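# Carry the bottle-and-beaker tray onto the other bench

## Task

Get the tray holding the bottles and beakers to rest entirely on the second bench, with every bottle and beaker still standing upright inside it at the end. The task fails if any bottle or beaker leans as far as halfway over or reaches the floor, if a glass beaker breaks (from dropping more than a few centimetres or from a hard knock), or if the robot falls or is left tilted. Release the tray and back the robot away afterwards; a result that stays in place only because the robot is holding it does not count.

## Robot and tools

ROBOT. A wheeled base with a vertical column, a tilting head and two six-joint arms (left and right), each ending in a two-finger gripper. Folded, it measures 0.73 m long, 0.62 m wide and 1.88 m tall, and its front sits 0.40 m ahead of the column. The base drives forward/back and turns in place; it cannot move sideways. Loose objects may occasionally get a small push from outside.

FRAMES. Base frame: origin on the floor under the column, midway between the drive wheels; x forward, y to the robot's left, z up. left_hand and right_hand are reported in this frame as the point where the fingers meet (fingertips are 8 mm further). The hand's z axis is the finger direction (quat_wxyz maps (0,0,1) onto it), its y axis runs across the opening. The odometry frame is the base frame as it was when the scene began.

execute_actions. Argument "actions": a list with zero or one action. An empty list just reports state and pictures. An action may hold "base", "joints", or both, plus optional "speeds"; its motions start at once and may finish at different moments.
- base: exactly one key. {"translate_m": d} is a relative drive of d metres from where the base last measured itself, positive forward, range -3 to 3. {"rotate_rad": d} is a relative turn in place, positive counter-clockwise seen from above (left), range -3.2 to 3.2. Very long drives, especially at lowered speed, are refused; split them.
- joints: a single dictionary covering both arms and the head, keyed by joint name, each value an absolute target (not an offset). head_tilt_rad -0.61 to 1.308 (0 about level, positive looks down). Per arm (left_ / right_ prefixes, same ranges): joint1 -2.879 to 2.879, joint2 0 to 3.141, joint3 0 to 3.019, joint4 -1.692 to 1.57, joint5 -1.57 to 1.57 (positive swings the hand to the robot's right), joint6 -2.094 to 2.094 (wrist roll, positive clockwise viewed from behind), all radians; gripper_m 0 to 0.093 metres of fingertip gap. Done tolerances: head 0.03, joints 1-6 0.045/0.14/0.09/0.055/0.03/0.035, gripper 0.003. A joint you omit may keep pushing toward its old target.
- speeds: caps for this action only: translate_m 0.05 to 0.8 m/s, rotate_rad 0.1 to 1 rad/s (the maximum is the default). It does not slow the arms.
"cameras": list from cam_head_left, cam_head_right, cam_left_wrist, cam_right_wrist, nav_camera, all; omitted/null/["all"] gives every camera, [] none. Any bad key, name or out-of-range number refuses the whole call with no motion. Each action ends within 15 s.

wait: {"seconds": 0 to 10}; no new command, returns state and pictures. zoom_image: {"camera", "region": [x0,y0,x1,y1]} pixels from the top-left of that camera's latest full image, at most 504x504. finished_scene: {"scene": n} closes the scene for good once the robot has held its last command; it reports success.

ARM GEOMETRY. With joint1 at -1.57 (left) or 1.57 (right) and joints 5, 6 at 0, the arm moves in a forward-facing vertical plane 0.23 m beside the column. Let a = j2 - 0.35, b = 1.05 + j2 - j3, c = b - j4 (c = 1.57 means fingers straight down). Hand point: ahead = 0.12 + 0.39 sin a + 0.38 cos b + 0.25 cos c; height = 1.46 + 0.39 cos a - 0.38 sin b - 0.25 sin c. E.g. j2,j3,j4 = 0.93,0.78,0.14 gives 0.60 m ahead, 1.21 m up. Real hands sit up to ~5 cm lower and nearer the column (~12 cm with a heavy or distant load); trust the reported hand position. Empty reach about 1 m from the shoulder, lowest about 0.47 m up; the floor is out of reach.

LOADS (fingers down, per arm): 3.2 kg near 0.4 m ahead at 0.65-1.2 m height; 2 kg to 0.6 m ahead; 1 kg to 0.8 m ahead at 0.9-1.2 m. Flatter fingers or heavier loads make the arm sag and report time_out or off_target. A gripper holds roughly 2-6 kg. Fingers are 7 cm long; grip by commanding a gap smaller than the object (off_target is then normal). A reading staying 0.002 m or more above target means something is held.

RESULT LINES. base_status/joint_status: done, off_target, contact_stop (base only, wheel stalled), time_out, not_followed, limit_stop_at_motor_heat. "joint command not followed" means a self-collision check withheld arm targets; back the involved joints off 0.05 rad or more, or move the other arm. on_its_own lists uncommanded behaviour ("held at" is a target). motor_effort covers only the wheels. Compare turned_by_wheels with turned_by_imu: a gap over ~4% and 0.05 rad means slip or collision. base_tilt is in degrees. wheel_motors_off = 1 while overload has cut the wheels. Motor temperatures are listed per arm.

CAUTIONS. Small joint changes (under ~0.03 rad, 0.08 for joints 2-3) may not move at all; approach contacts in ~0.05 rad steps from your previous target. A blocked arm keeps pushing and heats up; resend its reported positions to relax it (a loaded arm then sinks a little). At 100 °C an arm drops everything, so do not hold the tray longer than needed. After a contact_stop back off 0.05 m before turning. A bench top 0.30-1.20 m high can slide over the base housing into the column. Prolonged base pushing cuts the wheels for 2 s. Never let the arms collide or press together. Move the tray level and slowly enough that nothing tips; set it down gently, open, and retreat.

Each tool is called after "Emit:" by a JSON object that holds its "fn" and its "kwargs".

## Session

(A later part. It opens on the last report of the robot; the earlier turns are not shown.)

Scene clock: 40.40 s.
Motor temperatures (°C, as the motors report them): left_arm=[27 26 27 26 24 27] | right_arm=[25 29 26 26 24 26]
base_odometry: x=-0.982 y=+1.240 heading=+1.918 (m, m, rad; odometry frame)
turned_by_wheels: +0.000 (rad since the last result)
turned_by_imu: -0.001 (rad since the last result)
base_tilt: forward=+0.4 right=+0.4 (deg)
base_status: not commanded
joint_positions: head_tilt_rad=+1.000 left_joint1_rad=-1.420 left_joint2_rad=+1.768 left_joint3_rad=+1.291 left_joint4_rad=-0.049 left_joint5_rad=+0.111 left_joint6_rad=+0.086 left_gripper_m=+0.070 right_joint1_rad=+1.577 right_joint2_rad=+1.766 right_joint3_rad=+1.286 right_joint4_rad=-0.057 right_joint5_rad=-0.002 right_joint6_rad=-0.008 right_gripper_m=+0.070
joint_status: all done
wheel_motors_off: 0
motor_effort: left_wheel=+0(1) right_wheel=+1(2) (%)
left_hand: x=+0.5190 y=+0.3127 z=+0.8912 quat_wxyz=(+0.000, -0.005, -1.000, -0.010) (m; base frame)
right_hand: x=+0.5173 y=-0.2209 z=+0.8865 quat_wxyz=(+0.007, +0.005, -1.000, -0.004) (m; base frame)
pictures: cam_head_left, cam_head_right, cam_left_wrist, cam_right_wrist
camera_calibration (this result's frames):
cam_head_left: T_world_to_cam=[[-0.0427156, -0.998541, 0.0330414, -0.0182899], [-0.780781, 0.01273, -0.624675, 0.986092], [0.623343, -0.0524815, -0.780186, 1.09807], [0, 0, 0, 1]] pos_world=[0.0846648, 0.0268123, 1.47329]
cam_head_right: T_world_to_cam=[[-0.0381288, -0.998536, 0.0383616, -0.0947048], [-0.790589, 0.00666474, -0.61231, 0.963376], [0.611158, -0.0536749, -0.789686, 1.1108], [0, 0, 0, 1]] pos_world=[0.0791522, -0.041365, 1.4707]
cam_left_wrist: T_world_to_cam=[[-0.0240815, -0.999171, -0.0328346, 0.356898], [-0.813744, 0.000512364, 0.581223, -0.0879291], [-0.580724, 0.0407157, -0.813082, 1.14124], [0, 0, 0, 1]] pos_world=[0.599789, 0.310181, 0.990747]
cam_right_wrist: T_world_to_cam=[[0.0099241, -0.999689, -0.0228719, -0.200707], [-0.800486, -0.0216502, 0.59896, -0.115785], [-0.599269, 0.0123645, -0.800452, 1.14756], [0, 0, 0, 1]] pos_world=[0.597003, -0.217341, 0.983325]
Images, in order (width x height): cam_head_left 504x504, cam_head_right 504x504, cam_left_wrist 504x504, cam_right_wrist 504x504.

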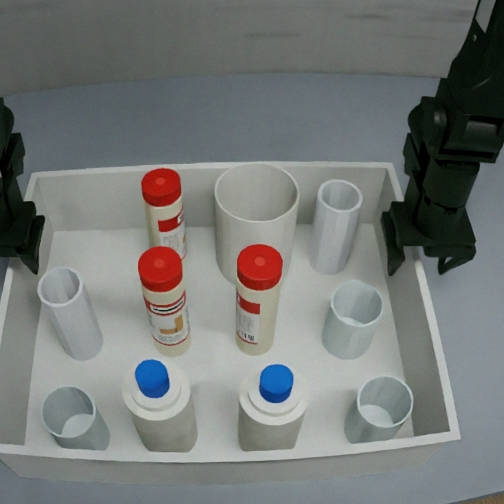

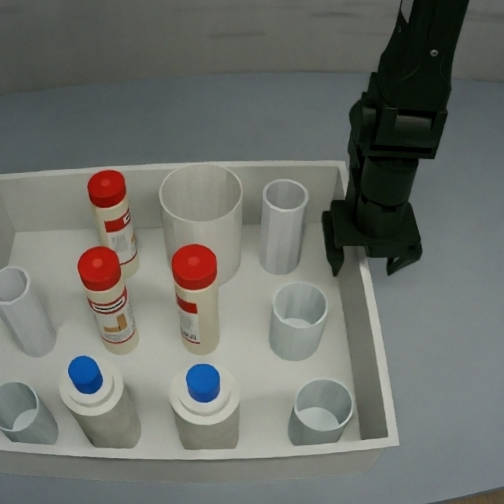

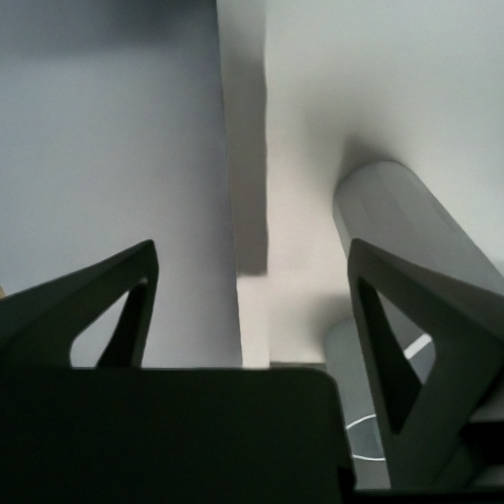

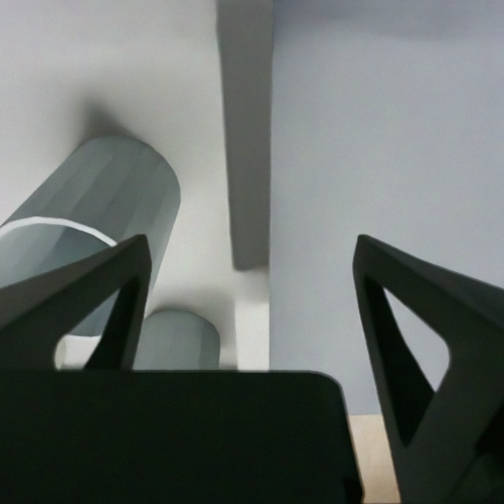

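Emit:
{"fn": "execute_actions", "kwargs": {"actions": [{"joints":{"left_joint2_rad":1.87,"left_joint3_rad":1.365,"left_joint4_rad":-0.03,"right_joint2_rad":1.86,"right_joint3_rad":1.36,"right_joint4_rad":-0.035}}], "cameras": ["cam_head_left","cam_head_right","cam_left_wrist","cam_right_wrist"]}}

Scene clock: 41.50 s.
Motor temperatures (°C, as the motors report them): left_arm=[27 27 27 26 24 27] | right_arm=[25 29 26 26 24 26]
base_odometry: x=-0.982 y=+1.240 heading=+1.918 (m, m, rad; odometry frame)
turned_by_wheels: +0.000 (rad since the last result)
turned_by_imu: +0.000 (rad since the last result)
base_tilt: forward=+0.4 right=+0.4 (deg)
base_status: not commanded
joint_positions: head_tilt_rad=+1.000 left_joint1_rad=-1.420 left_joint2_rad=+1.870 left_joint3_rad=+1.368 left_joint4_rad=-0.033 left_joint5_rad=+0.111 left_joint6_rad=+0.086 left_gripper_m=+0.070 right_joint1_rad=+1.577 right_joint2_rad=+1.849 right_joint3_rad=+1.358 right_joint4_rad=-0.047 right_joint5_rad=-0.002 right_joint6_rad=-0.008 right_gripper_m=+0.070
joint_status: all done
wheel_motors_off: 0
motor_effort: left_wheel=+0(1) right_wheel=+0(1) (%)
left_hand: x=+0.5107 y=+0.3172 z=+0.8523 quat_wxyz=(+0.004, -0.005, -1.000, -0.009) (m; base frame)
right_hand: x=+0.5165 y=-0.2207 z=+0.8546 quat_wxyz=(+0.007, +0.005, -1.000, -0.004) (m; base frame)
pictures: cam_head_left, cam_head_right, cam_left_wrist, cam_right_wrist
camera_calibration (this result's frames):
cam_head_left: T_world_to_cam=[[-0.0427155, -0.998541, 0.0330416, -0.0182903], [-0.780784, 0.01273, -0.624671, 0.986087], [0.623339, -0.0524815, -0.780189, 1.09808], [0, 0, 0, 1]] pos_world=[0.0846645, 0.0268123, 1.47329]
cam_head_right: T_world_to_cam=[[-0.0381286, -0.998536, 0.0383618, -0.0947051], [-0.790592, 0.00666474, -0.612307, 0.963371], [0.611155, -0.0536749, -0.789689, 1.1108], [0, 0, 0, 1]] pos_world=[0.0791519, -0.041365, 1.4707]
cam_left_wrist: T_world_to_cam=[[-0.0231495, -0.999223, -0.0318977, 0.358632], [-0.808228, -0.0000735313, 0.58887, -0.0812615], [-0.588414, 0.0394127, -0.807598, 1.1043], [0, 0, 0, 1]] pos_world=[0.592413, 0.314824, 0.951127]
cam_right_wrist: T_world_to_cam=[[0.00991057, -0.999689, -0.0228772, -0.201257], [-0.800029, -0.021652, 0.599571, -0.0980328], [-0.59988, 0.0123603, -0.799995, 1.12144], [0, 0, 0, 1]] pos_world=[0.596292, -0.217178, 0.951316]
Images, in order (width x height): cam_head_left 504x504, cam_head_right 504x504, cam_left_wrist 504x504, cam_right_wrist 504x504.

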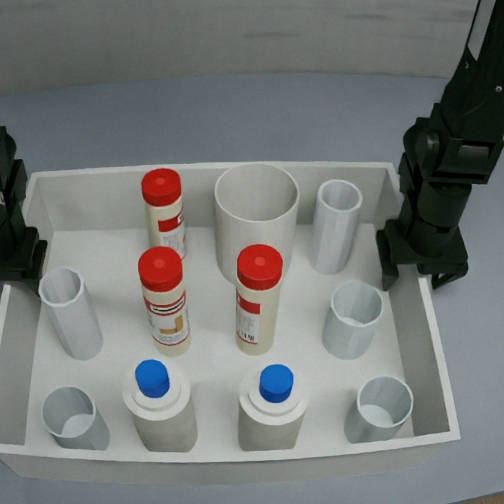

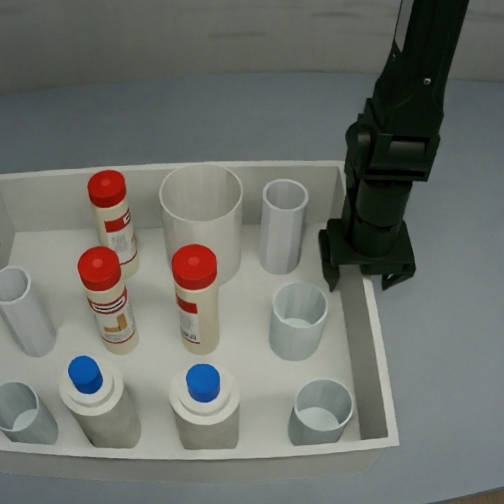

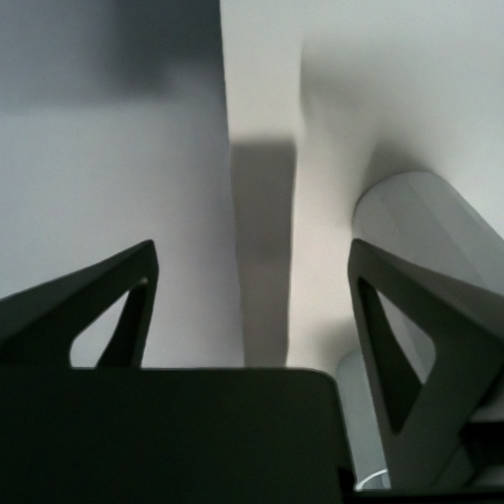

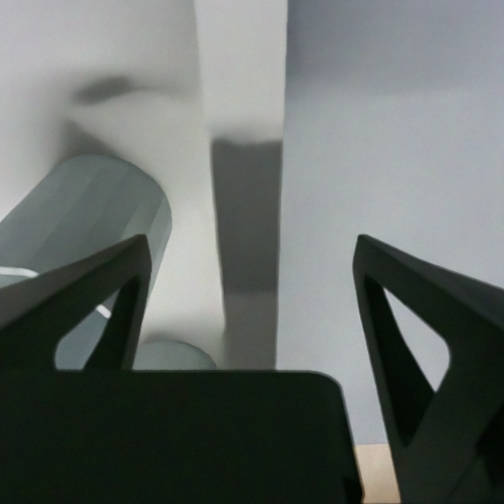

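Emit:
{"fn": "zoom_image", "kwargs": {"camera": "cam_head_left", "region": [0, 170, 160, 370]}}

Emit:
{"fn": "zoom_image", "kwargs": {"camera": "cam_head_right", "region": [250, 180, 450, 380]}}

Region (0, 170, 160, 370) of cam_head_left's 504x504 image, scaled by 2.520, with more detail than that image has; it fills the left 403 columns of this view, and the rest is white.

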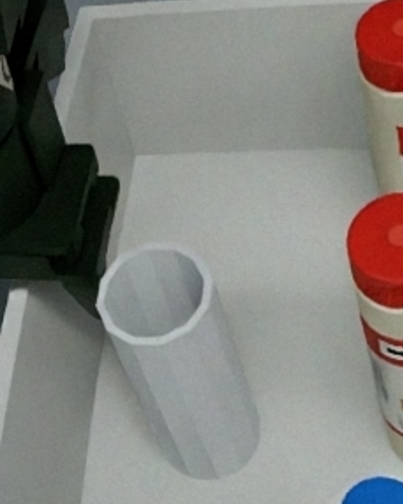

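Region (250, 180, 450, 380) of cam_head_right's 504x504 image, scaled by 2.520, with more detail than that image has.

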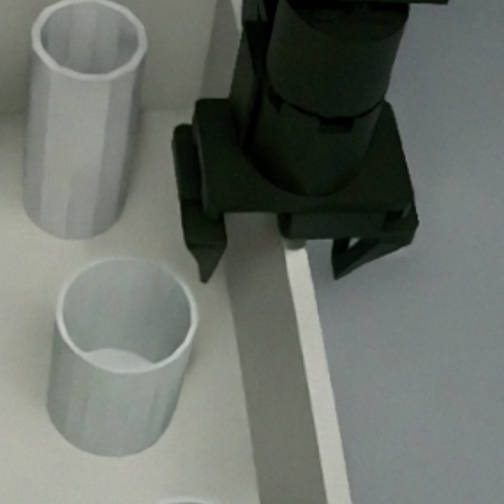

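Emit:
{"fn": "execute_actions", "kwargs": {"actions": [{"joints":{"left_joint2_rad":1.90,"left_joint3_rad":1.385,"right_joint2_rad":1.915,"right_joint3_rad":1.395,"right_joint4_rad":-0.03}}], "cameras": ["cam_head_left","cam_head_right"]}}

Emit:
{"fn": "execute_actions", "kwargs": {"actions": [{"joints":{"left_gripper_m":0,"right_gripper_m":0}}], "cameras": ["cam_head_left","cam_head_right","cam_left_wrist","cam_right_wrist"]}}

Scene clock: 43.03 s.
Motor temperatures (°C, as the motors report them): left_arm=[27 27 27 26 24 27] | right_arm=[25 29 26 26 24 26]
base_odometry: x=-0.982 y=+1.240 heading=+1.918 (m, m, rad; odometry frame)
turned_by_wheels: +0.000 (rad since the last result)
turned_by_imu: +0.000 (rad since the last result)
base_tilt: forward=+0.4 right=+0.4 (deg)
base_status: not commanded
joint_positions: head_tilt_rad=+1.000 left_joint1_rad=-1.420 left_joint2_rad=+1.885 left_joint3_rad=+1.378 left_joint4_rad=-0.033 left_joint5_rad=+0.111 left_joint6_rad=+0.086 left_gripper_m=+0.070 right_joint1_rad=+1.577 right_joint2_rad=+1.902 right_joint3_rad=+1.394 right_joint4_rad=-0.044 right_joint5_rad=-0.002 right_joint6_rad=-0.008 right_gripper_m=+0.070
joint_status: all done
wheel_motors_off: 0
motor_effort: left_wheel=+0(1) right_wheel=-1(1) (%)
left_hand: x=+0.5078 y=+0.3177 z=+0.8465 quat_wxyz=(+0.007, -0.004, -1.000, -0.009) (m; base frame)
right_hand: x=+0.5076 y=-0.2207 z=+0.8341 quat_wxyz=(+0.014, +0.005, -1.000, -0.003) (m; base frame)
pictures: cam_head_left, cam_head_right
camera_calibration (this result's frames):
cam_head_left: T_world_to_cam=[[-0.0427154, -0.998541, 0.0330417, -0.0182904], [-0.780785, 0.01273, -0.62467, 0.986084], [0.623337, -0.0524815, -0.78019, 1.09808], [0, 0, 0, 1]] pos_world=[0.0846643, 0.0268123, 1.47329]
cam_head_right: T_world_to_cam=[[-0.0381285, -0.998536, 0.0383619, -0.0947052], [-0.790594, 0.00666474, -0.612305, 0.963368], [0.611153, -0.0536749, -0.789691, 1.1108], [0, 0, 0, 1]] pos_world=[0.0791517, -0.041365, 1.4707]
Images, in order (width x height): cam_head_left 504x504, cam_head_right 504x504.

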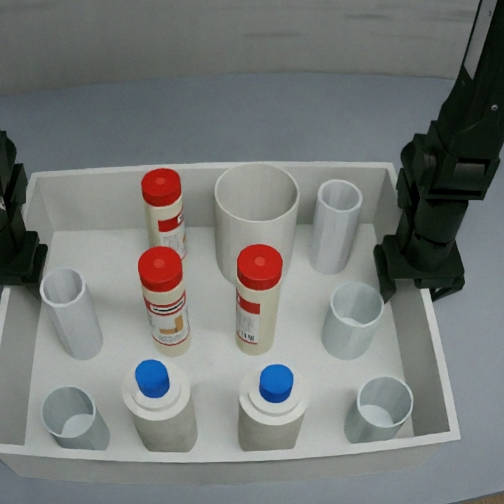

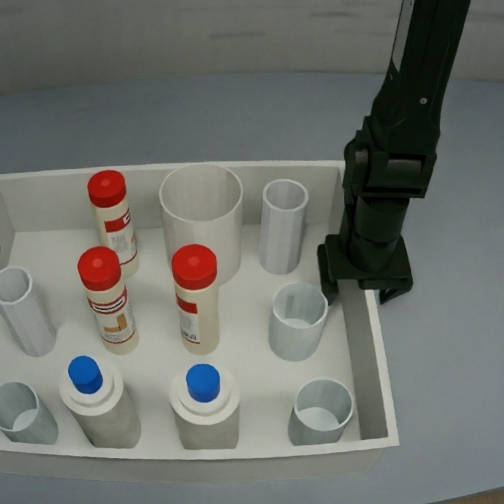

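Scene clock: 43.70 s.
Motor temperatures (°C, as the motors report them): left_arm=[27 27 27 26 24 27] | right_arm=[25 29 26 26 25 26]
base_odometry: x=-0.982 y=+1.240 heading=+1.918 (m, m, rad; odometry frame)
turned_by_wheels: +0.000 (rad since the last result)
turned_by_imu: +0.000 (rad since the last result)
base_tilt: forward=+0.5 right=+0.4 (deg)
base_status: not commanded
joint_positions: head_tilt_rad=+1.000 left_joint1_rad=-1.422 left_joint2_rad=+1.886 left_joint3_rad=+1.380 left_joint4_rad=-0.033 left_joint5_rad=+0.143 left_joint6_rad=+0.072 left_gripper_m=+0.008 right_joint1_rad=+1.571 right_joint2_rad=+1.902 right_joint3_rad=+1.393 right_joint4_rad=-0.044 right_joint5_rad=-0.040 right_joint6_rad=-0.030 right_gripper_m=+0.006
joint_status: left_gripper_m off_target (ended at +0.008, target +0.000); right_gripper_m off_target (ended at +0.006, target +0.000)
wheel_motors_off: 0
motor_effort: left_wheel=+0(0) right_wheel=+0(0) (%)
left_hand: x=+0.5090 y=+0.3112 z=+0.8462 quat_wxyz=(+0.005, +0.002, -1.000, +0.007) (m; base frame)
right_hand: x=+0.5069 y=-0.2187 z=+0.8343 quat_wxyz=(+0.014, +0.015, -1.000, -0.020) (m; base frame)
pictures: cam_head_left, cam_head_right, cam_left_wrist, cam_right_wrist
camera_calibration (this result's frames):
cam_head_left: T_world_to_cam=[[-0.0427153, -0.998541, 0.0330418, -0.0182906], [-0.780787, 0.01273, -0.624668, 0.986081], [0.623335, -0.0524815, -0.780191, 1.09808], [0, 0, 0, 1]] pos_world=[0.0846641, 0.0268123, 1.47329]
cam_head_right: T_world_to_cam=[[-0.0381284, -0.998536, 0.038362, -0.0947054], [-0.790595, 0.00666474, -0.612303, 0.963365], [0.611151, -0.0536749, -0.789692, 1.11081], [0, 0, 0, 1]] pos_world=[0.0791515, -0.041365, 1.4707]
cam_left_wrist: T_world_to_cam=[[-0.00866758, -0.999962, 0.00115677, 0.317352], [-0.807501, 0.00768165, 0.589817, -0.0826136], [-0.589803, 0.0041782, -0.807536, 1.11022], [0, 0, 0, 1]] pos_world=[0.590852, 0.313335, 0.944903]
cam_right_wrist: T_world_to_cam=[[0.0279835, -0.998014, -0.0564321, -0.180389], [-0.790824, -0.0566332, 0.609418, -0.113979], [-0.611404, 0.0275742, -0.790838, 1.10093], [0, 0, 0, 1]] pos_world=[0.588025, -0.216843, 0.929942]
Images, in order (width x height): cam_head_left 504x504, cam_head_right 504x504, cam_left_wrist 504x504, cam_right_wrist 504x504.

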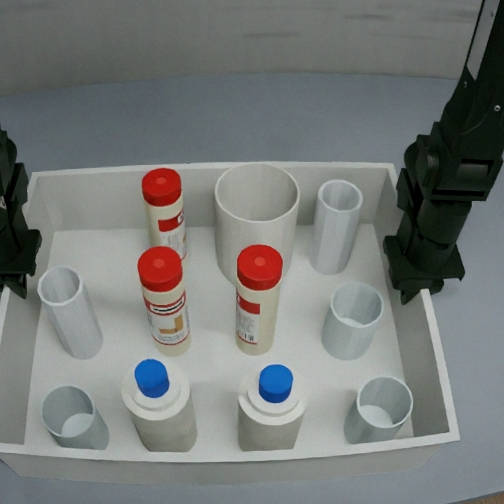

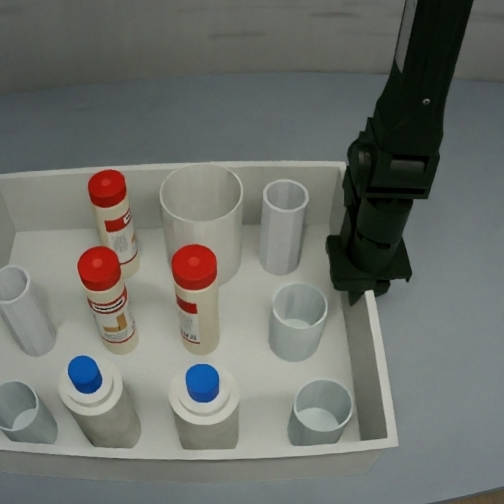

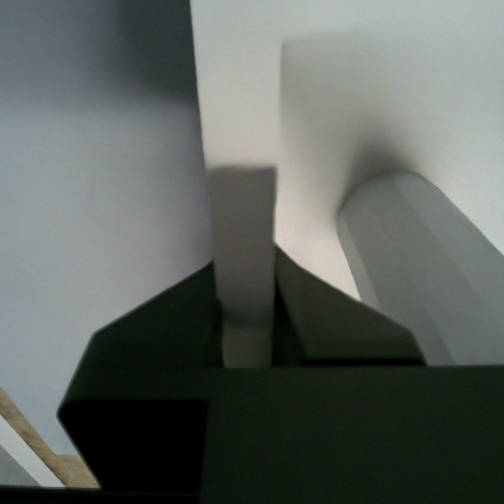

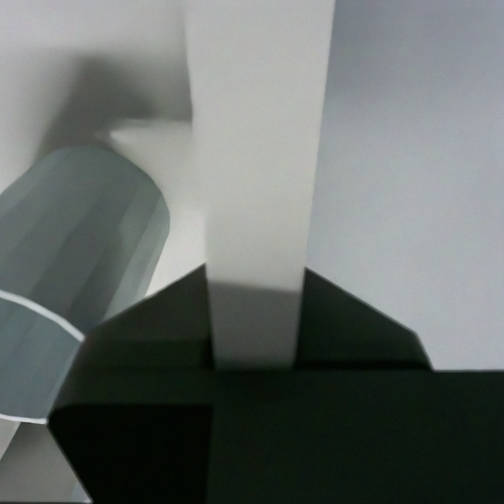

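Emit:
{"fn": "execute_actions", "kwargs": {"actions": [{"joints":{"left_joint2_rad":1.79,"left_joint3_rad":1.31,"left_joint4_rad":-0.04,"left_joint5_rad":0.13,"right_joint2_rad":1.80,"right_joint3_rad":1.315,"right_joint4_rad":-0.045,"right_joint5_rad":-0.03}}], "cameras": ["cam_head_left","nav_camera"]}}

Scene clock: 44.90 s.
Motor temperatures (°C, as the motors report them): left_arm=[27 27 27 26 25 27] | right_arm=[25 29 26 26 25 26]
base_odometry: x=-0.982 y=+1.240 heading=+1.918 (m, m, rad; odometry frame)
turned_by_wheels: +0.000 (rad since the last result)
turned_by_imu: +0.000 (rad since the last result)
base_tilt: forward=+0.5 right=+0.4 (deg)
base_status: not commanded
joint_positions: head_tilt_rad=+1.000 left_joint1_rad=-1.420 left_joint2_rad=+1.865 left_joint3_rad=+1.325 left_joint4_rad=-0.026 left_joint5_rad=+0.155 left_joint6_rad=+0.080 left_gripper_m=+0.007 right_joint1_rad=+1.565 right_joint2_rad=+1.885 right_joint3_rad=+1.326 right_joint4_rad=-0.030 right_joint5_rad=-0.052 right_joint6_rad=-0.028 right_gripper_m=+0.005
joint_status: all done
wheel_motors_off: 0
motor_effort: left_wheel=-1(2) right_wheel=-1(2) (%)
left_hand: x=+0.4890 y=+0.3077 z=+0.8543 quat_wxyz=(+0.018, +0.001, -1.000, +0.014) (m; base frame)
right_hand: x=+0.4785 y=-0.2209 z=+0.8416 quat_wxyz=(+0.033, +0.012, -0.999, -0.024) (m; base frame)
pictures: cam_head_left, nav_camera
camera_calibration (this result's frames):
cam_head_left: T_world_to_cam=[[-0.0427152, -0.998541, 0.033042, -0.0182908], [-0.780789, 0.01273, -0.624665, 0.986077], [0.623333, -0.0524815, -0.780194, 1.09809], [0, 0, 0, 1]] pos_world=[0.0846639, 0.0268123, 1.47329]
Images, in order (width x height): cam_head_left 504x504, nav_camera 504x504.

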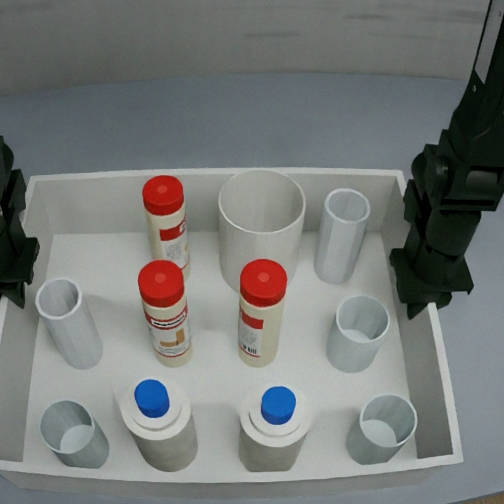

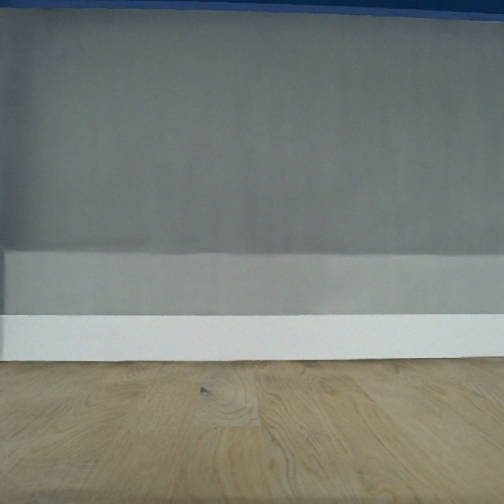

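Emit:
{"fn": "execute_actions", "kwargs": {"actions": [{"joints":{"left_joint2_rad":1.71,"left_joint3_rad":1.31,"left_joint4_rad":-0.07,"right_joint2_rad":1.72,"right_joint3_rad":1.315,"right_joint4_rad":-0.075}}], "cameras": ["cam_head_left"]}}

Scene clock: 46.50 s.
Motor temperatures (°C, as the motors report them): left_arm=[27 28 27 26 25 27] | right_arm=[25 29 26 26 25 26]
base_odometry: x=-0.982 y=+1.240 heading=+1.918 (m, m, rad; odometry frame)
turned_by_wheels: +0.000 (rad since the last result)
turned_by_imu: +0.000 (rad since the last result)
base_tilt: forward=+0.4 right=+0.4 (deg)
base_status: not commanded
joint_positions: head_tilt_rad=+1.000 left_joint1_rad=-1.420 left_joint2_rad=+1.765 left_joint3_rad=+1.323 left_joint4_rad=-0.049 left_joint5_rad=+0.155 left_joint6_rad=+0.074 left_gripper_m=+0.007 right_joint1_rad=+1.562 right_joint2_rad=+1.794 right_joint3_rad=+1.323 right_joint4_rad=-0.031 right_joint5_rad=-0.057 right_joint6_rad=-0.028 right_gripper_m=+0.005
joint_status: all done
wheel_motors_off: 0
motor_effort: left_wheel=-1(1) right_wheel=+0(0) (%)
left_hand: x=+0.5409 y=+0.3066 z=+0.8936 quat_wxyz=(-0.019, -0.002, -1.000, +0.011) (m; base frame)
right_hand: x=+0.5310 y=-0.2218 z=+0.8765 quat_wxyz=(-0.011, +0.012, -1.000, -0.025) (m; base frame)
pictures: cam_head_left
camera_calibration (this result's frames):
cam_head_left: T_world_to_cam=[[-0.0427151, -0.998541, 0.033042, -0.018291], [-0.780791, 0.01273, -0.624663, 0.986074], [0.623331, -0.0524815, -0.780195, 1.09809], [0, 0, 0, 1]] pos_world=[0.0846638, 0.0268123, 1.47329]
Images, in order (width x height): cam_head_left 504x504.

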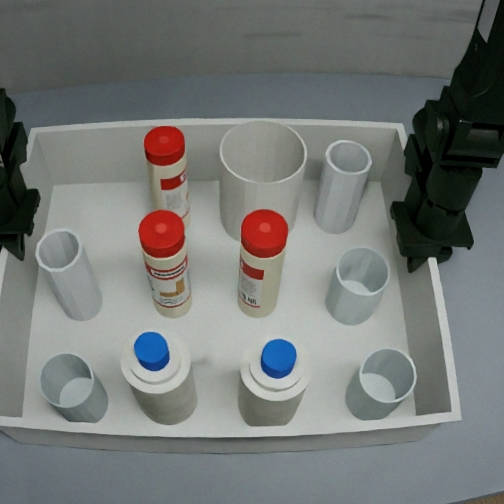

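Emit:
{"fn": "execute_actions", "kwargs": {"actions": [{"joints":{"left_joint2_rad":1.64,"left_joint3_rad":1.265,"left_joint4_rad":-0.09,"right_joint2_rad":1.645,"right_joint3_rad":1.265,"right_joint4_rad":-0.09}}], "cameras": ["cam_head_left","nav_camera"]}}

Scene clock: 47.53 s.
Motor temperatures (°C, as the motors report them): left_arm=[27 28 27 26 25 27] | right_arm=[25 30 26 26 25 26]
base_odometry: x=-0.982 y=+1.240 heading=+1.918 (m, m, rad; odometry frame)
turned_by_wheels: +0.000 (rad since the last result)
turned_by_imu: +0.000 (rad since the last result)
base_tilt: forward=+0.4 right=+0.4 (deg)
base_status: not commanded
joint_positions: head_tilt_rad=+1.000 left_joint1_rad=-1.420 left_joint2_rad=+1.720 left_joint3_rad=+1.273 left_joint4_rad=-0.071 left_joint5_rad=+0.156 left_joint6_rad=+0.077 left_gripper_m=+0.007 right_joint1_rad=+1.558 right_joint2_rad=+1.743 right_joint3_rad=+1.269 right_joint4_rad=-0.050 right_joint5_rad=-0.057 right_joint6_rad=-0.031 right_gripper_m=+0.005
joint_status: all done
wheel_motors_off: 0
motor_effort: left_wheel=+0(1) right_wheel=+1(1) (%)
left_hand: x=+0.5303 y=+0.3039 z=+0.9104 quat_wxyz=(-0.007, -0.001, -1.000, +0.012) (m; base frame)
right_hand: x=+0.5216 y=-0.2246 z=+0.8955 quat_wxyz=(+0.000, +0.012, -1.000, -0.023) (m; base frame)
pictures: cam_head_left, nav_camera
camera_calibration (this result's frames):
cam_head_left: T_world_to_cam=[[-0.0427151, -0.998541, 0.0330421, -0.018291], [-0.780791, 0.01273, -0.624662, 0.986073], [0.62333, -0.0524815, -0.780196, 1.09809], [0, 0, 0, 1]] pos_world=[0.0846637, 0.0268123, 1.47329]
Images, in order (width x height): cam_head_left 504x504, nav_camera 504x504.

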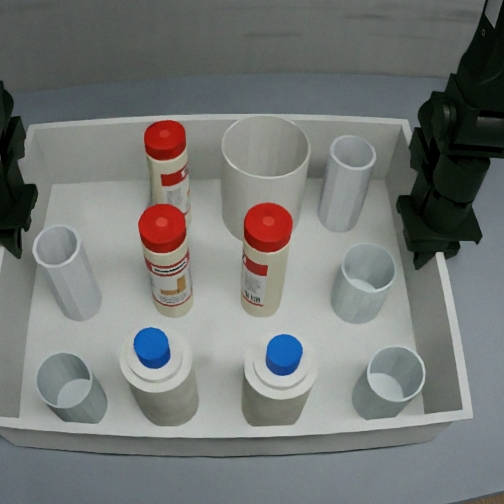

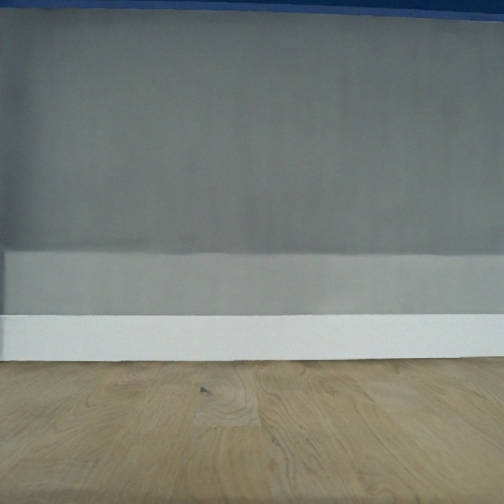

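Emit:
{"fn": "execute_actions", "kwargs": {"actions": [{"base":{"translate_m":-0.3},"speeds":{"translate_m":0.1}}], "cameras": ["cam_head_left","nav_camera"]}}

Emit:
{"fn": "execute_actions", "kwargs": {"actions": [{"base":{"translate_m":-0.9},"speeds":{"translate_m":0.2}}], "cameras": ["cam_head_left","nav_camera"]}}

Scene clock: 51.67 s.
Motor temperatures (°C, as the motors report them): left_arm=[27 29 27 26 25 27] | right_arm=[25 31 26 26 25 26]
base_odometry: x=-0.880 y=+0.957 heading=+1.918 (m, m, rad; odometry frame)
turned_by_wheels: +0.000 (rad since the last result)
turned_by_imu: +0.000 (rad since the last result)
base_tilt: forward=+0.4 right=+0.4 (deg)
base_status: done
joint_positions: head_tilt_rad=+1.001 left_joint1_rad=-1.419 left_joint2_rad=+1.713 left_joint3_rad=+1.270 left_joint4_rad=-0.071 left_joint5_rad=+0.156 left_joint6_rad=+0.077 left_gripper_m=+0.007 right_joint1_rad=+1.558 right_joint2_rad=+1.737 right_joint3_rad=+1.267 right_joint4_rad=-0.050 right_joint5_rad=-0.058 right_joint6_rad=-0.032 right_gripper_m=+0.005
joint_status: not commanded
wheel_motors_off: 0
motor_effort: left_wheel=+0(41) right_wheel=-1(35) (%)
left_hand: x=+0.5317 y=+0.3039 z=+0.9130 quat_wxyz=(-0.008, -0.001, -1.000, +0.012) (m; base frame)
right_hand: x=+0.5233 y=-0.2245 z=+0.8979 quat_wxyz=(-0.002, +0.013, -1.000, -0.023) (m; base frame)
pictures: cam_head_left, nav_camera
camera_calibration (this result's frames):
cam_head_left: T_world_to_cam=[[-0.0426822, -0.998541, 0.0330846, -0.0183581], [-0.781412, 0.01273, -0.623885, 0.984907], [0.622554, -0.0524815, -0.780815, 1.09908], [0, 0, 0, 1]] pos_world=[0.0845973, 0.0268123, 1.47326]
Images, in order (width x height): cam_head_left 504x504, nav_camera 504x504.

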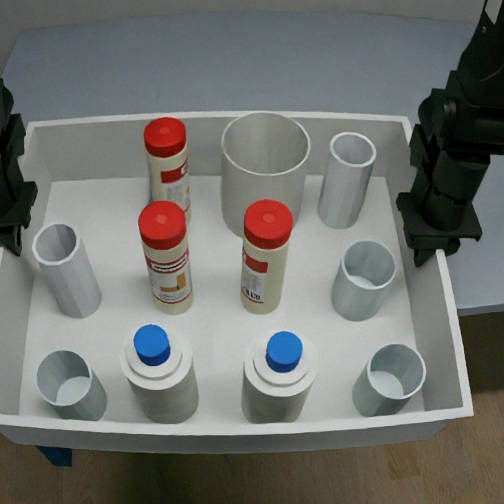

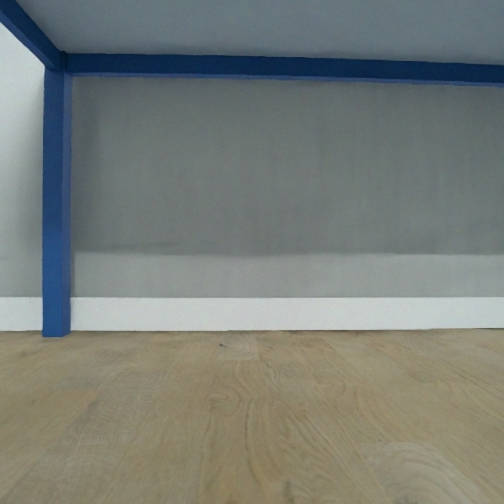

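Scene clock: 57.03 s.
Motor temperatures (°C, as the motors report them): left_arm=[27 30 27 26 26 27] | right_arm=[25 32 26 26 26 26]
base_odometry: x=-0.573 y=+0.111 heading=+1.918 (m, m, rad; odometry frame)
turned_by_wheels: +0.000 (rad since the last result)
turned_by_imu: +0.000 (rad since the last result)
base_tilt: forward=+0.4 right=+0.5 (deg)
base_status: done
joint_positions: head_tilt_rad=+1.001 left_joint1_rad=-1.419 left_joint2_rad=+1.709 left_joint3_rad=+1.271 left_joint4_rad=-0.071 left_joint5_rad=+0.156 left_joint6_rad=+0.077 left_gripper_m=+0.007 right_joint1_rad=+1.558 right_joint2_rad=+1.733 right_joint3_rad=+1.267 right_joint4_rad=-0.050 right_joint5_rad=-0.058 right_joint6_rad=-0.031 right_gripper_m=+0.005
joint_status: not commanded
wheel_motors_off: 0
motor_effort: left_wheel=+1(48) right_wheel=+0(35) (%)
left_hand: x=+0.5348 y=+0.3039 z=+0.9149 quat_wxyz=(-0.011, -0.002, -1.000, +0.012) (m; base frame)
right_hand: x=+0.5261 y=-0.2245 z=+0.8996 quat_wxyz=(-0.004, +0.013, -1.000, -0.023) (m; base frame)
pictures: cam_head_left, nav_camera
camera_calibration (this result's frames):
cam_head_left: T_world_to_cam=[[-0.0426759, -0.998541, 0.0330927, -0.0183709], [-0.781531, 0.01273, -0.623737, 0.984685], [0.622406, -0.0524815, -0.780933, 1.09927], [0, 0, 0, 1]] pos_world=[0.0845847, 0.0268123, 1.47325]
Images, in order (width x height): cam_head_left 504x504, nav_camera 504x504.

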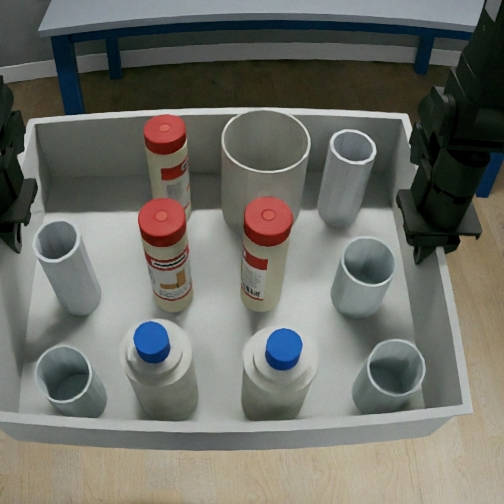

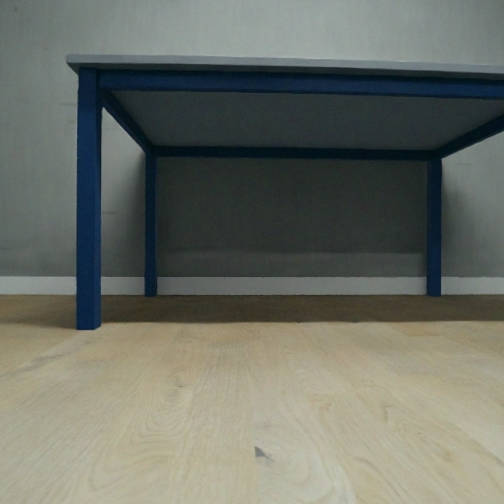

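Emit:
{"fn": "execute_actions", "kwargs": {"actions": [{"base":{"rotate_rad":-1.6},"speeds":{"rotate_rad":0.3}}], "cameras": ["cam_head_left","nav_camera"]}}

Emit:
{"fn": "execute_actions", "kwargs": {"actions": [{"base":{"rotate_rad":-1.56},"speeds":{"rotate_rad":0.3},"joints":{"head_tilt_rad":0.8}}], "cameras": ["cam_head_left","nav_camera"]}}

Scene clock: 63.57 s.
Motor temperatures (°C, as the motors report them): left_arm=[27 31 27 26 27 27] | right_arm=[25 33 26 26 26 26]
base_odometry: x=-0.573 y=+0.111 heading=+0.319 (m, m, rad; odometry frame)
turned_by_wheels: -1.599 (rad since the last result)
turned_by_imu: -1.588 (rad since the last result)
base_tilt: forward=+0.4 right=+0.4 (deg)
base_status: done
joint_positions: head_tilt_rad=+1.001 left_joint1_rad=-1.423 left_joint2_rad=+1.709 left_joint3_rad=+1.271 left_joint4_rad=-0.071 left_joint5_rad=+0.157 left_joint6_rad=+0.075 left_gripper_m=+0.007 right_joint1_rad=+1.553 right_joint2_rad=+1.733 right_joint3_rad=+1.268 right_joint4_rad=-0.050 right_joint5_rad=-0.061 right_joint6_rad=-0.034 right_gripper_m=+0.005
joint_status: not commanded
wheel_motors_off: 0
motor_effort: left_wheel=+6(56) right_wheel=-5(45) (%)
left_hand: x=+0.5349 y=+0.3014 z=+0.9146 quat_wxyz=(-0.011, -0.001, -1.000, +0.013) (m; base frame)
right_hand: x=+0.5266 y=-0.2272 z=+0.8997 quat_wxyz=(-0.005, +0.013, -1.000, -0.023) (m; base frame)
pictures: cam_head_left, nav_camera
camera_calibration (this result's frames):
cam_head_left: T_world_to_cam=[[-0.0426759, -0.998541, 0.0330927, -0.0183709], [-0.781531, 0.01273, -0.623737, 0.984685], [0.622406, -0.0524815, -0.780933, 1.09927], [0, 0, 0, 1]] pos_world=[0.0845847, 0.0268123, 1.47325]
Images, in order (width x height): cam_head_left 504x504, nav_camera 504x504.

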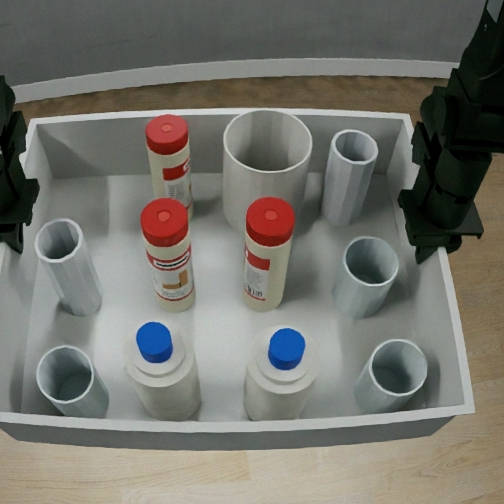

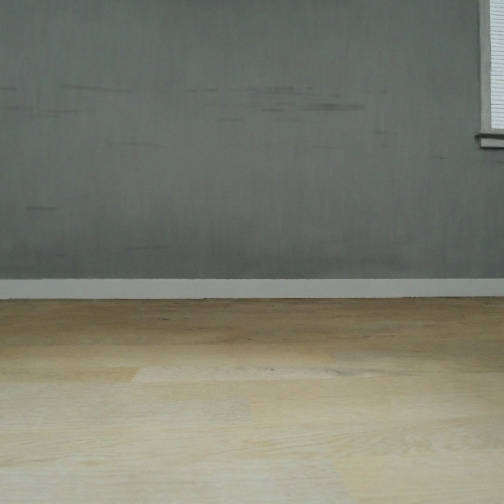

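Scene clock: 69.63 s.
Motor temperatures (°C, as the motors report them): left_arm=[27 32 27 26 27 27] | right_arm=[25 33 26 26 26 26]
base_odometry: x=-0.573 y=+0.111 heading=-1.240 (m, m, rad; odometry frame)
turned_by_wheels: -1.559 (rad since the last result)
turned_by_imu: -1.550 (rad since the last result)
base_tilt: forward=+0.4 right=+0.4 (deg)
base_status: done
joint_positions: head_tilt_rad=+0.816 left_joint1_rad=-1.423 left_joint2_rad=+1.709 left_joint3_rad=+1.271 left_joint4_rad=-0.071 left_joint5_rad=+0.157 left_joint6_rad=+0.074 left_gripper_m=+0.007 right_joint1_rad=+1.553 right_joint2_rad=+1.733 right_joint3_rad=+1.269 right_joint4_rad=-0.050 right_joint5_rad=-0.062 right_joint6_rad=-0.035 right_gripper_m=+0.005
joint_status: all done
wheel_motors_off: 0
motor_effort: left_wheel=+5(34) right_wheel=-5(28) (%)
left_hand: x=+0.5349 y=+0.3013 z=+0.9147 quat_wxyz=(-0.011, -0.001, -1.000, +0.014) (m; base frame)
right_hand: x=+0.5271 y=-0.2274 z=+0.8997 quat_wxyz=(-0.005, +0.013, -1.000, -0.023) (m; base frame)
pictures: cam_head_left, nav_camera
camera_calibration (this result's frames):
cam_head_left: T_world_to_cam=[[-0.0480384, -0.998541, 0.0246713, -0.00513388], [-0.653357, 0.01273, -0.756943, 1.18341], [0.755524, -0.0524815, -0.653015, 0.895622], [0, 0, 0, 1]] pos_world=[0.0962809, 0.0268123, 1.48076]
Images, in order (width x height): cam_head_left 504x504, nav_camera 504x504.

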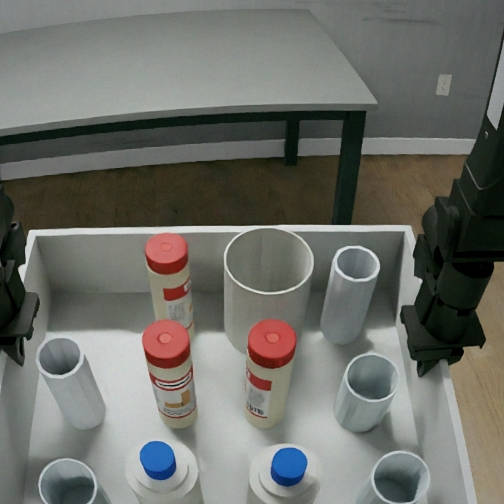

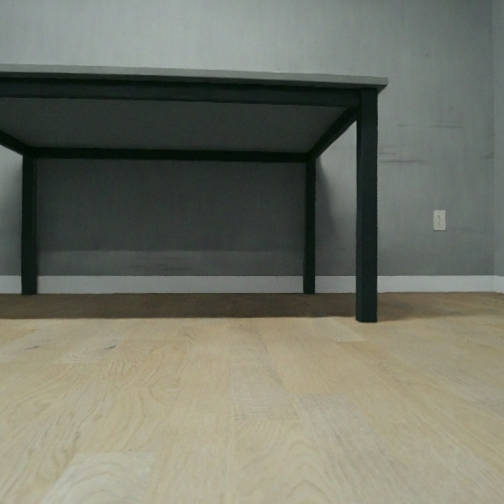

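Emit:
{"fn": "execute_actions", "kwargs": {"actions": [{"base":{"rotate_rad":0.05},"speeds":{"rotate_rad":0.2}}], "cameras": []}}

Emit:
{"fn": "execute_actions", "kwargs": {"actions": [{"base":{"translate_m":0.62},"speeds":{"translate_m":0.2}}], "cameras": ["cam_head_left","cam_head_right","nav_camera"]}}

Scene clock: 71.50 s.
Motor temperatures (°C, as the motors report them): left_arm=[27 32 27 26 27 27] | right_arm=[25 33 26 26 26 26]
base_odometry: x=-0.573 y=+0.111 heading=-1.191 (m, m, rad; odometry frame)
turned_by_wheels: +0.049 (rad since the last result)
turned_by_imu: +0.049 (rad since the last result)
base_tilt: forward=+0.5 right=+0.4 (deg)
base_status: done
joint_positions: head_tilt_rad=+0.816 left_joint1_rad=-1.412 left_joint2_rad=+1.709 left_joint3_rad=+1.271 left_joint4_rad=-0.071 left_joint5_rad=+0.162 left_joint6_rad=+0.075 left_gripper_m=+0.007 right_joint1_rad=+1.564 right_joint2_rad=+1.733 right_joint3_rad=+1.269 right_joint4_rad=-0.050 right_joint5_rad=-0.055 right_joint6_rad=-0.031 right_gripper_m=+0.005
joint_status: not commanded
wheel_motors_off: 0
motor_effort: left_wheel=-5(19) right_wheel=+5(21) (%)
left_hand: x=+0.5346 y=+0.3076 z=+0.9154 quat_wxyz=(-0.011, +0.001, -1.000, +0.012) (m; base frame)
right_hand: x=+0.5271 y=-0.2209 z=+0.8996 quat_wxyz=(-0.005, +0.014, -1.000, -0.024) (m; base frame)
pictures: none
No camera images: the call's "cameras" was empty. Leave "cameras" out to get every camera's image.

Scene clock: 75.63 s.
Motor temperatures (°C, as the motors report them): left_arm=[27 32 27 26 28 27] | right_arm=[25 34 26 26 26 26]
base_odometry: x=-0.344 y=-0.465 heading=-1.192 (m, m, rad; odometry frame)
turned_by_wheels: -0.002 (rad since the last result)
turned_by_imu: -0.003 (rad since the last result)
base_tilt: forward=+0.4 right=+0.4 (deg)
base_status: done
joint_positions: head_tilt_rad=+0.815 left_joint1_rad=-1.413 left_joint2_rad=+1.707 left_joint3_rad=+1.277 left_joint4_rad=-0.071 left_joint5_rad=+0.162 left_joint6_rad=+0.076 left_gripper_m=+0.007 right_joint1_rad=+1.563 right_joint2_rad=+1.732 right_joint3_rad=+1.273 right_joint4_rad=-0.050 right_joint5_rad=-0.056 right_joint6_rad=-0.029 right_gripper_m=+0.005
joint_status: not commanded
wheel_motors_off: 0
motor_effort: left_wheel=-2(57) right_wheel=+1(59) (%)
left_hand: x=+0.5390 y=+0.3076 z=+0.9164 quat_wxyz=(-0.015, +0.000, -1.000, +0.011) (m; base frame)
right_hand: x=+0.5301 y=-0.2211 z=+0.9001 quat_wxyz=(-0.007, +0.013, -1.000, -0.025) (m; base frame)
pictures: cam_head_left, cam_head_right, nav_camera
camera_calibration (this result's frames):
cam_head_left: T_world_to_cam=[[-0.0480618, -0.998541, 0.0246256, -0.00506234], [-0.652637, 0.01273, -0.757564, 1.18433], [0.756145, -0.0524815, -0.652296, 0.894484], [0, 0, 0, 1]] pos_world=[0.0963372, 0.0268123, 1.4808]
cam_head_right: T_world_to_cam=[[-0.0445312, -0.998536, 0.0306984, -0.0825833], [-0.664551, 0.00666474, -0.747213, 1.16482], [0.745915, -0.0536749, -0.663875, 0.910309], [0, 0, 0, 1]] pos_world=[0.0913954, -0.041365, 1.47724]
Images, in order (width x height): cam_head_left 504x504, cam_head_right 504x504, nav_camera 504x504.

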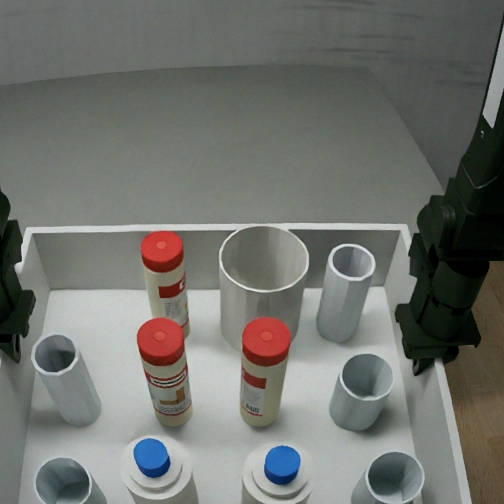

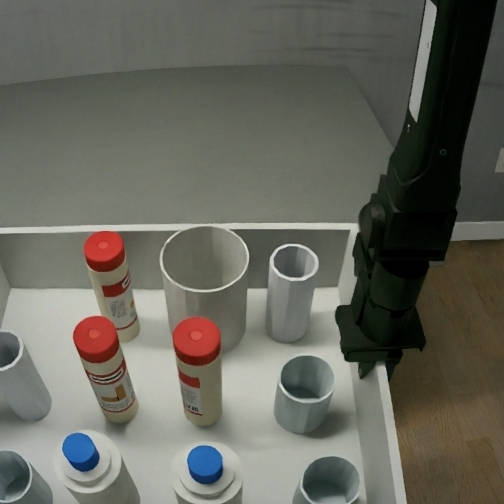

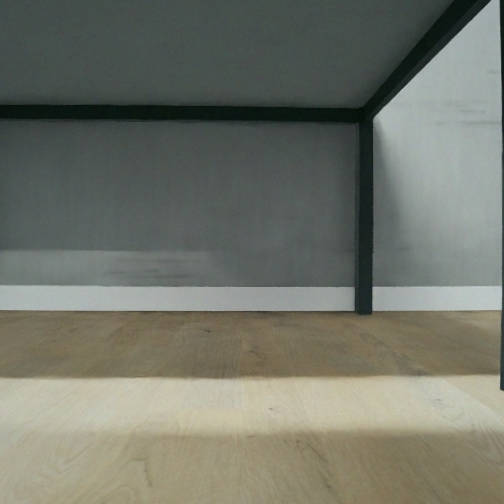

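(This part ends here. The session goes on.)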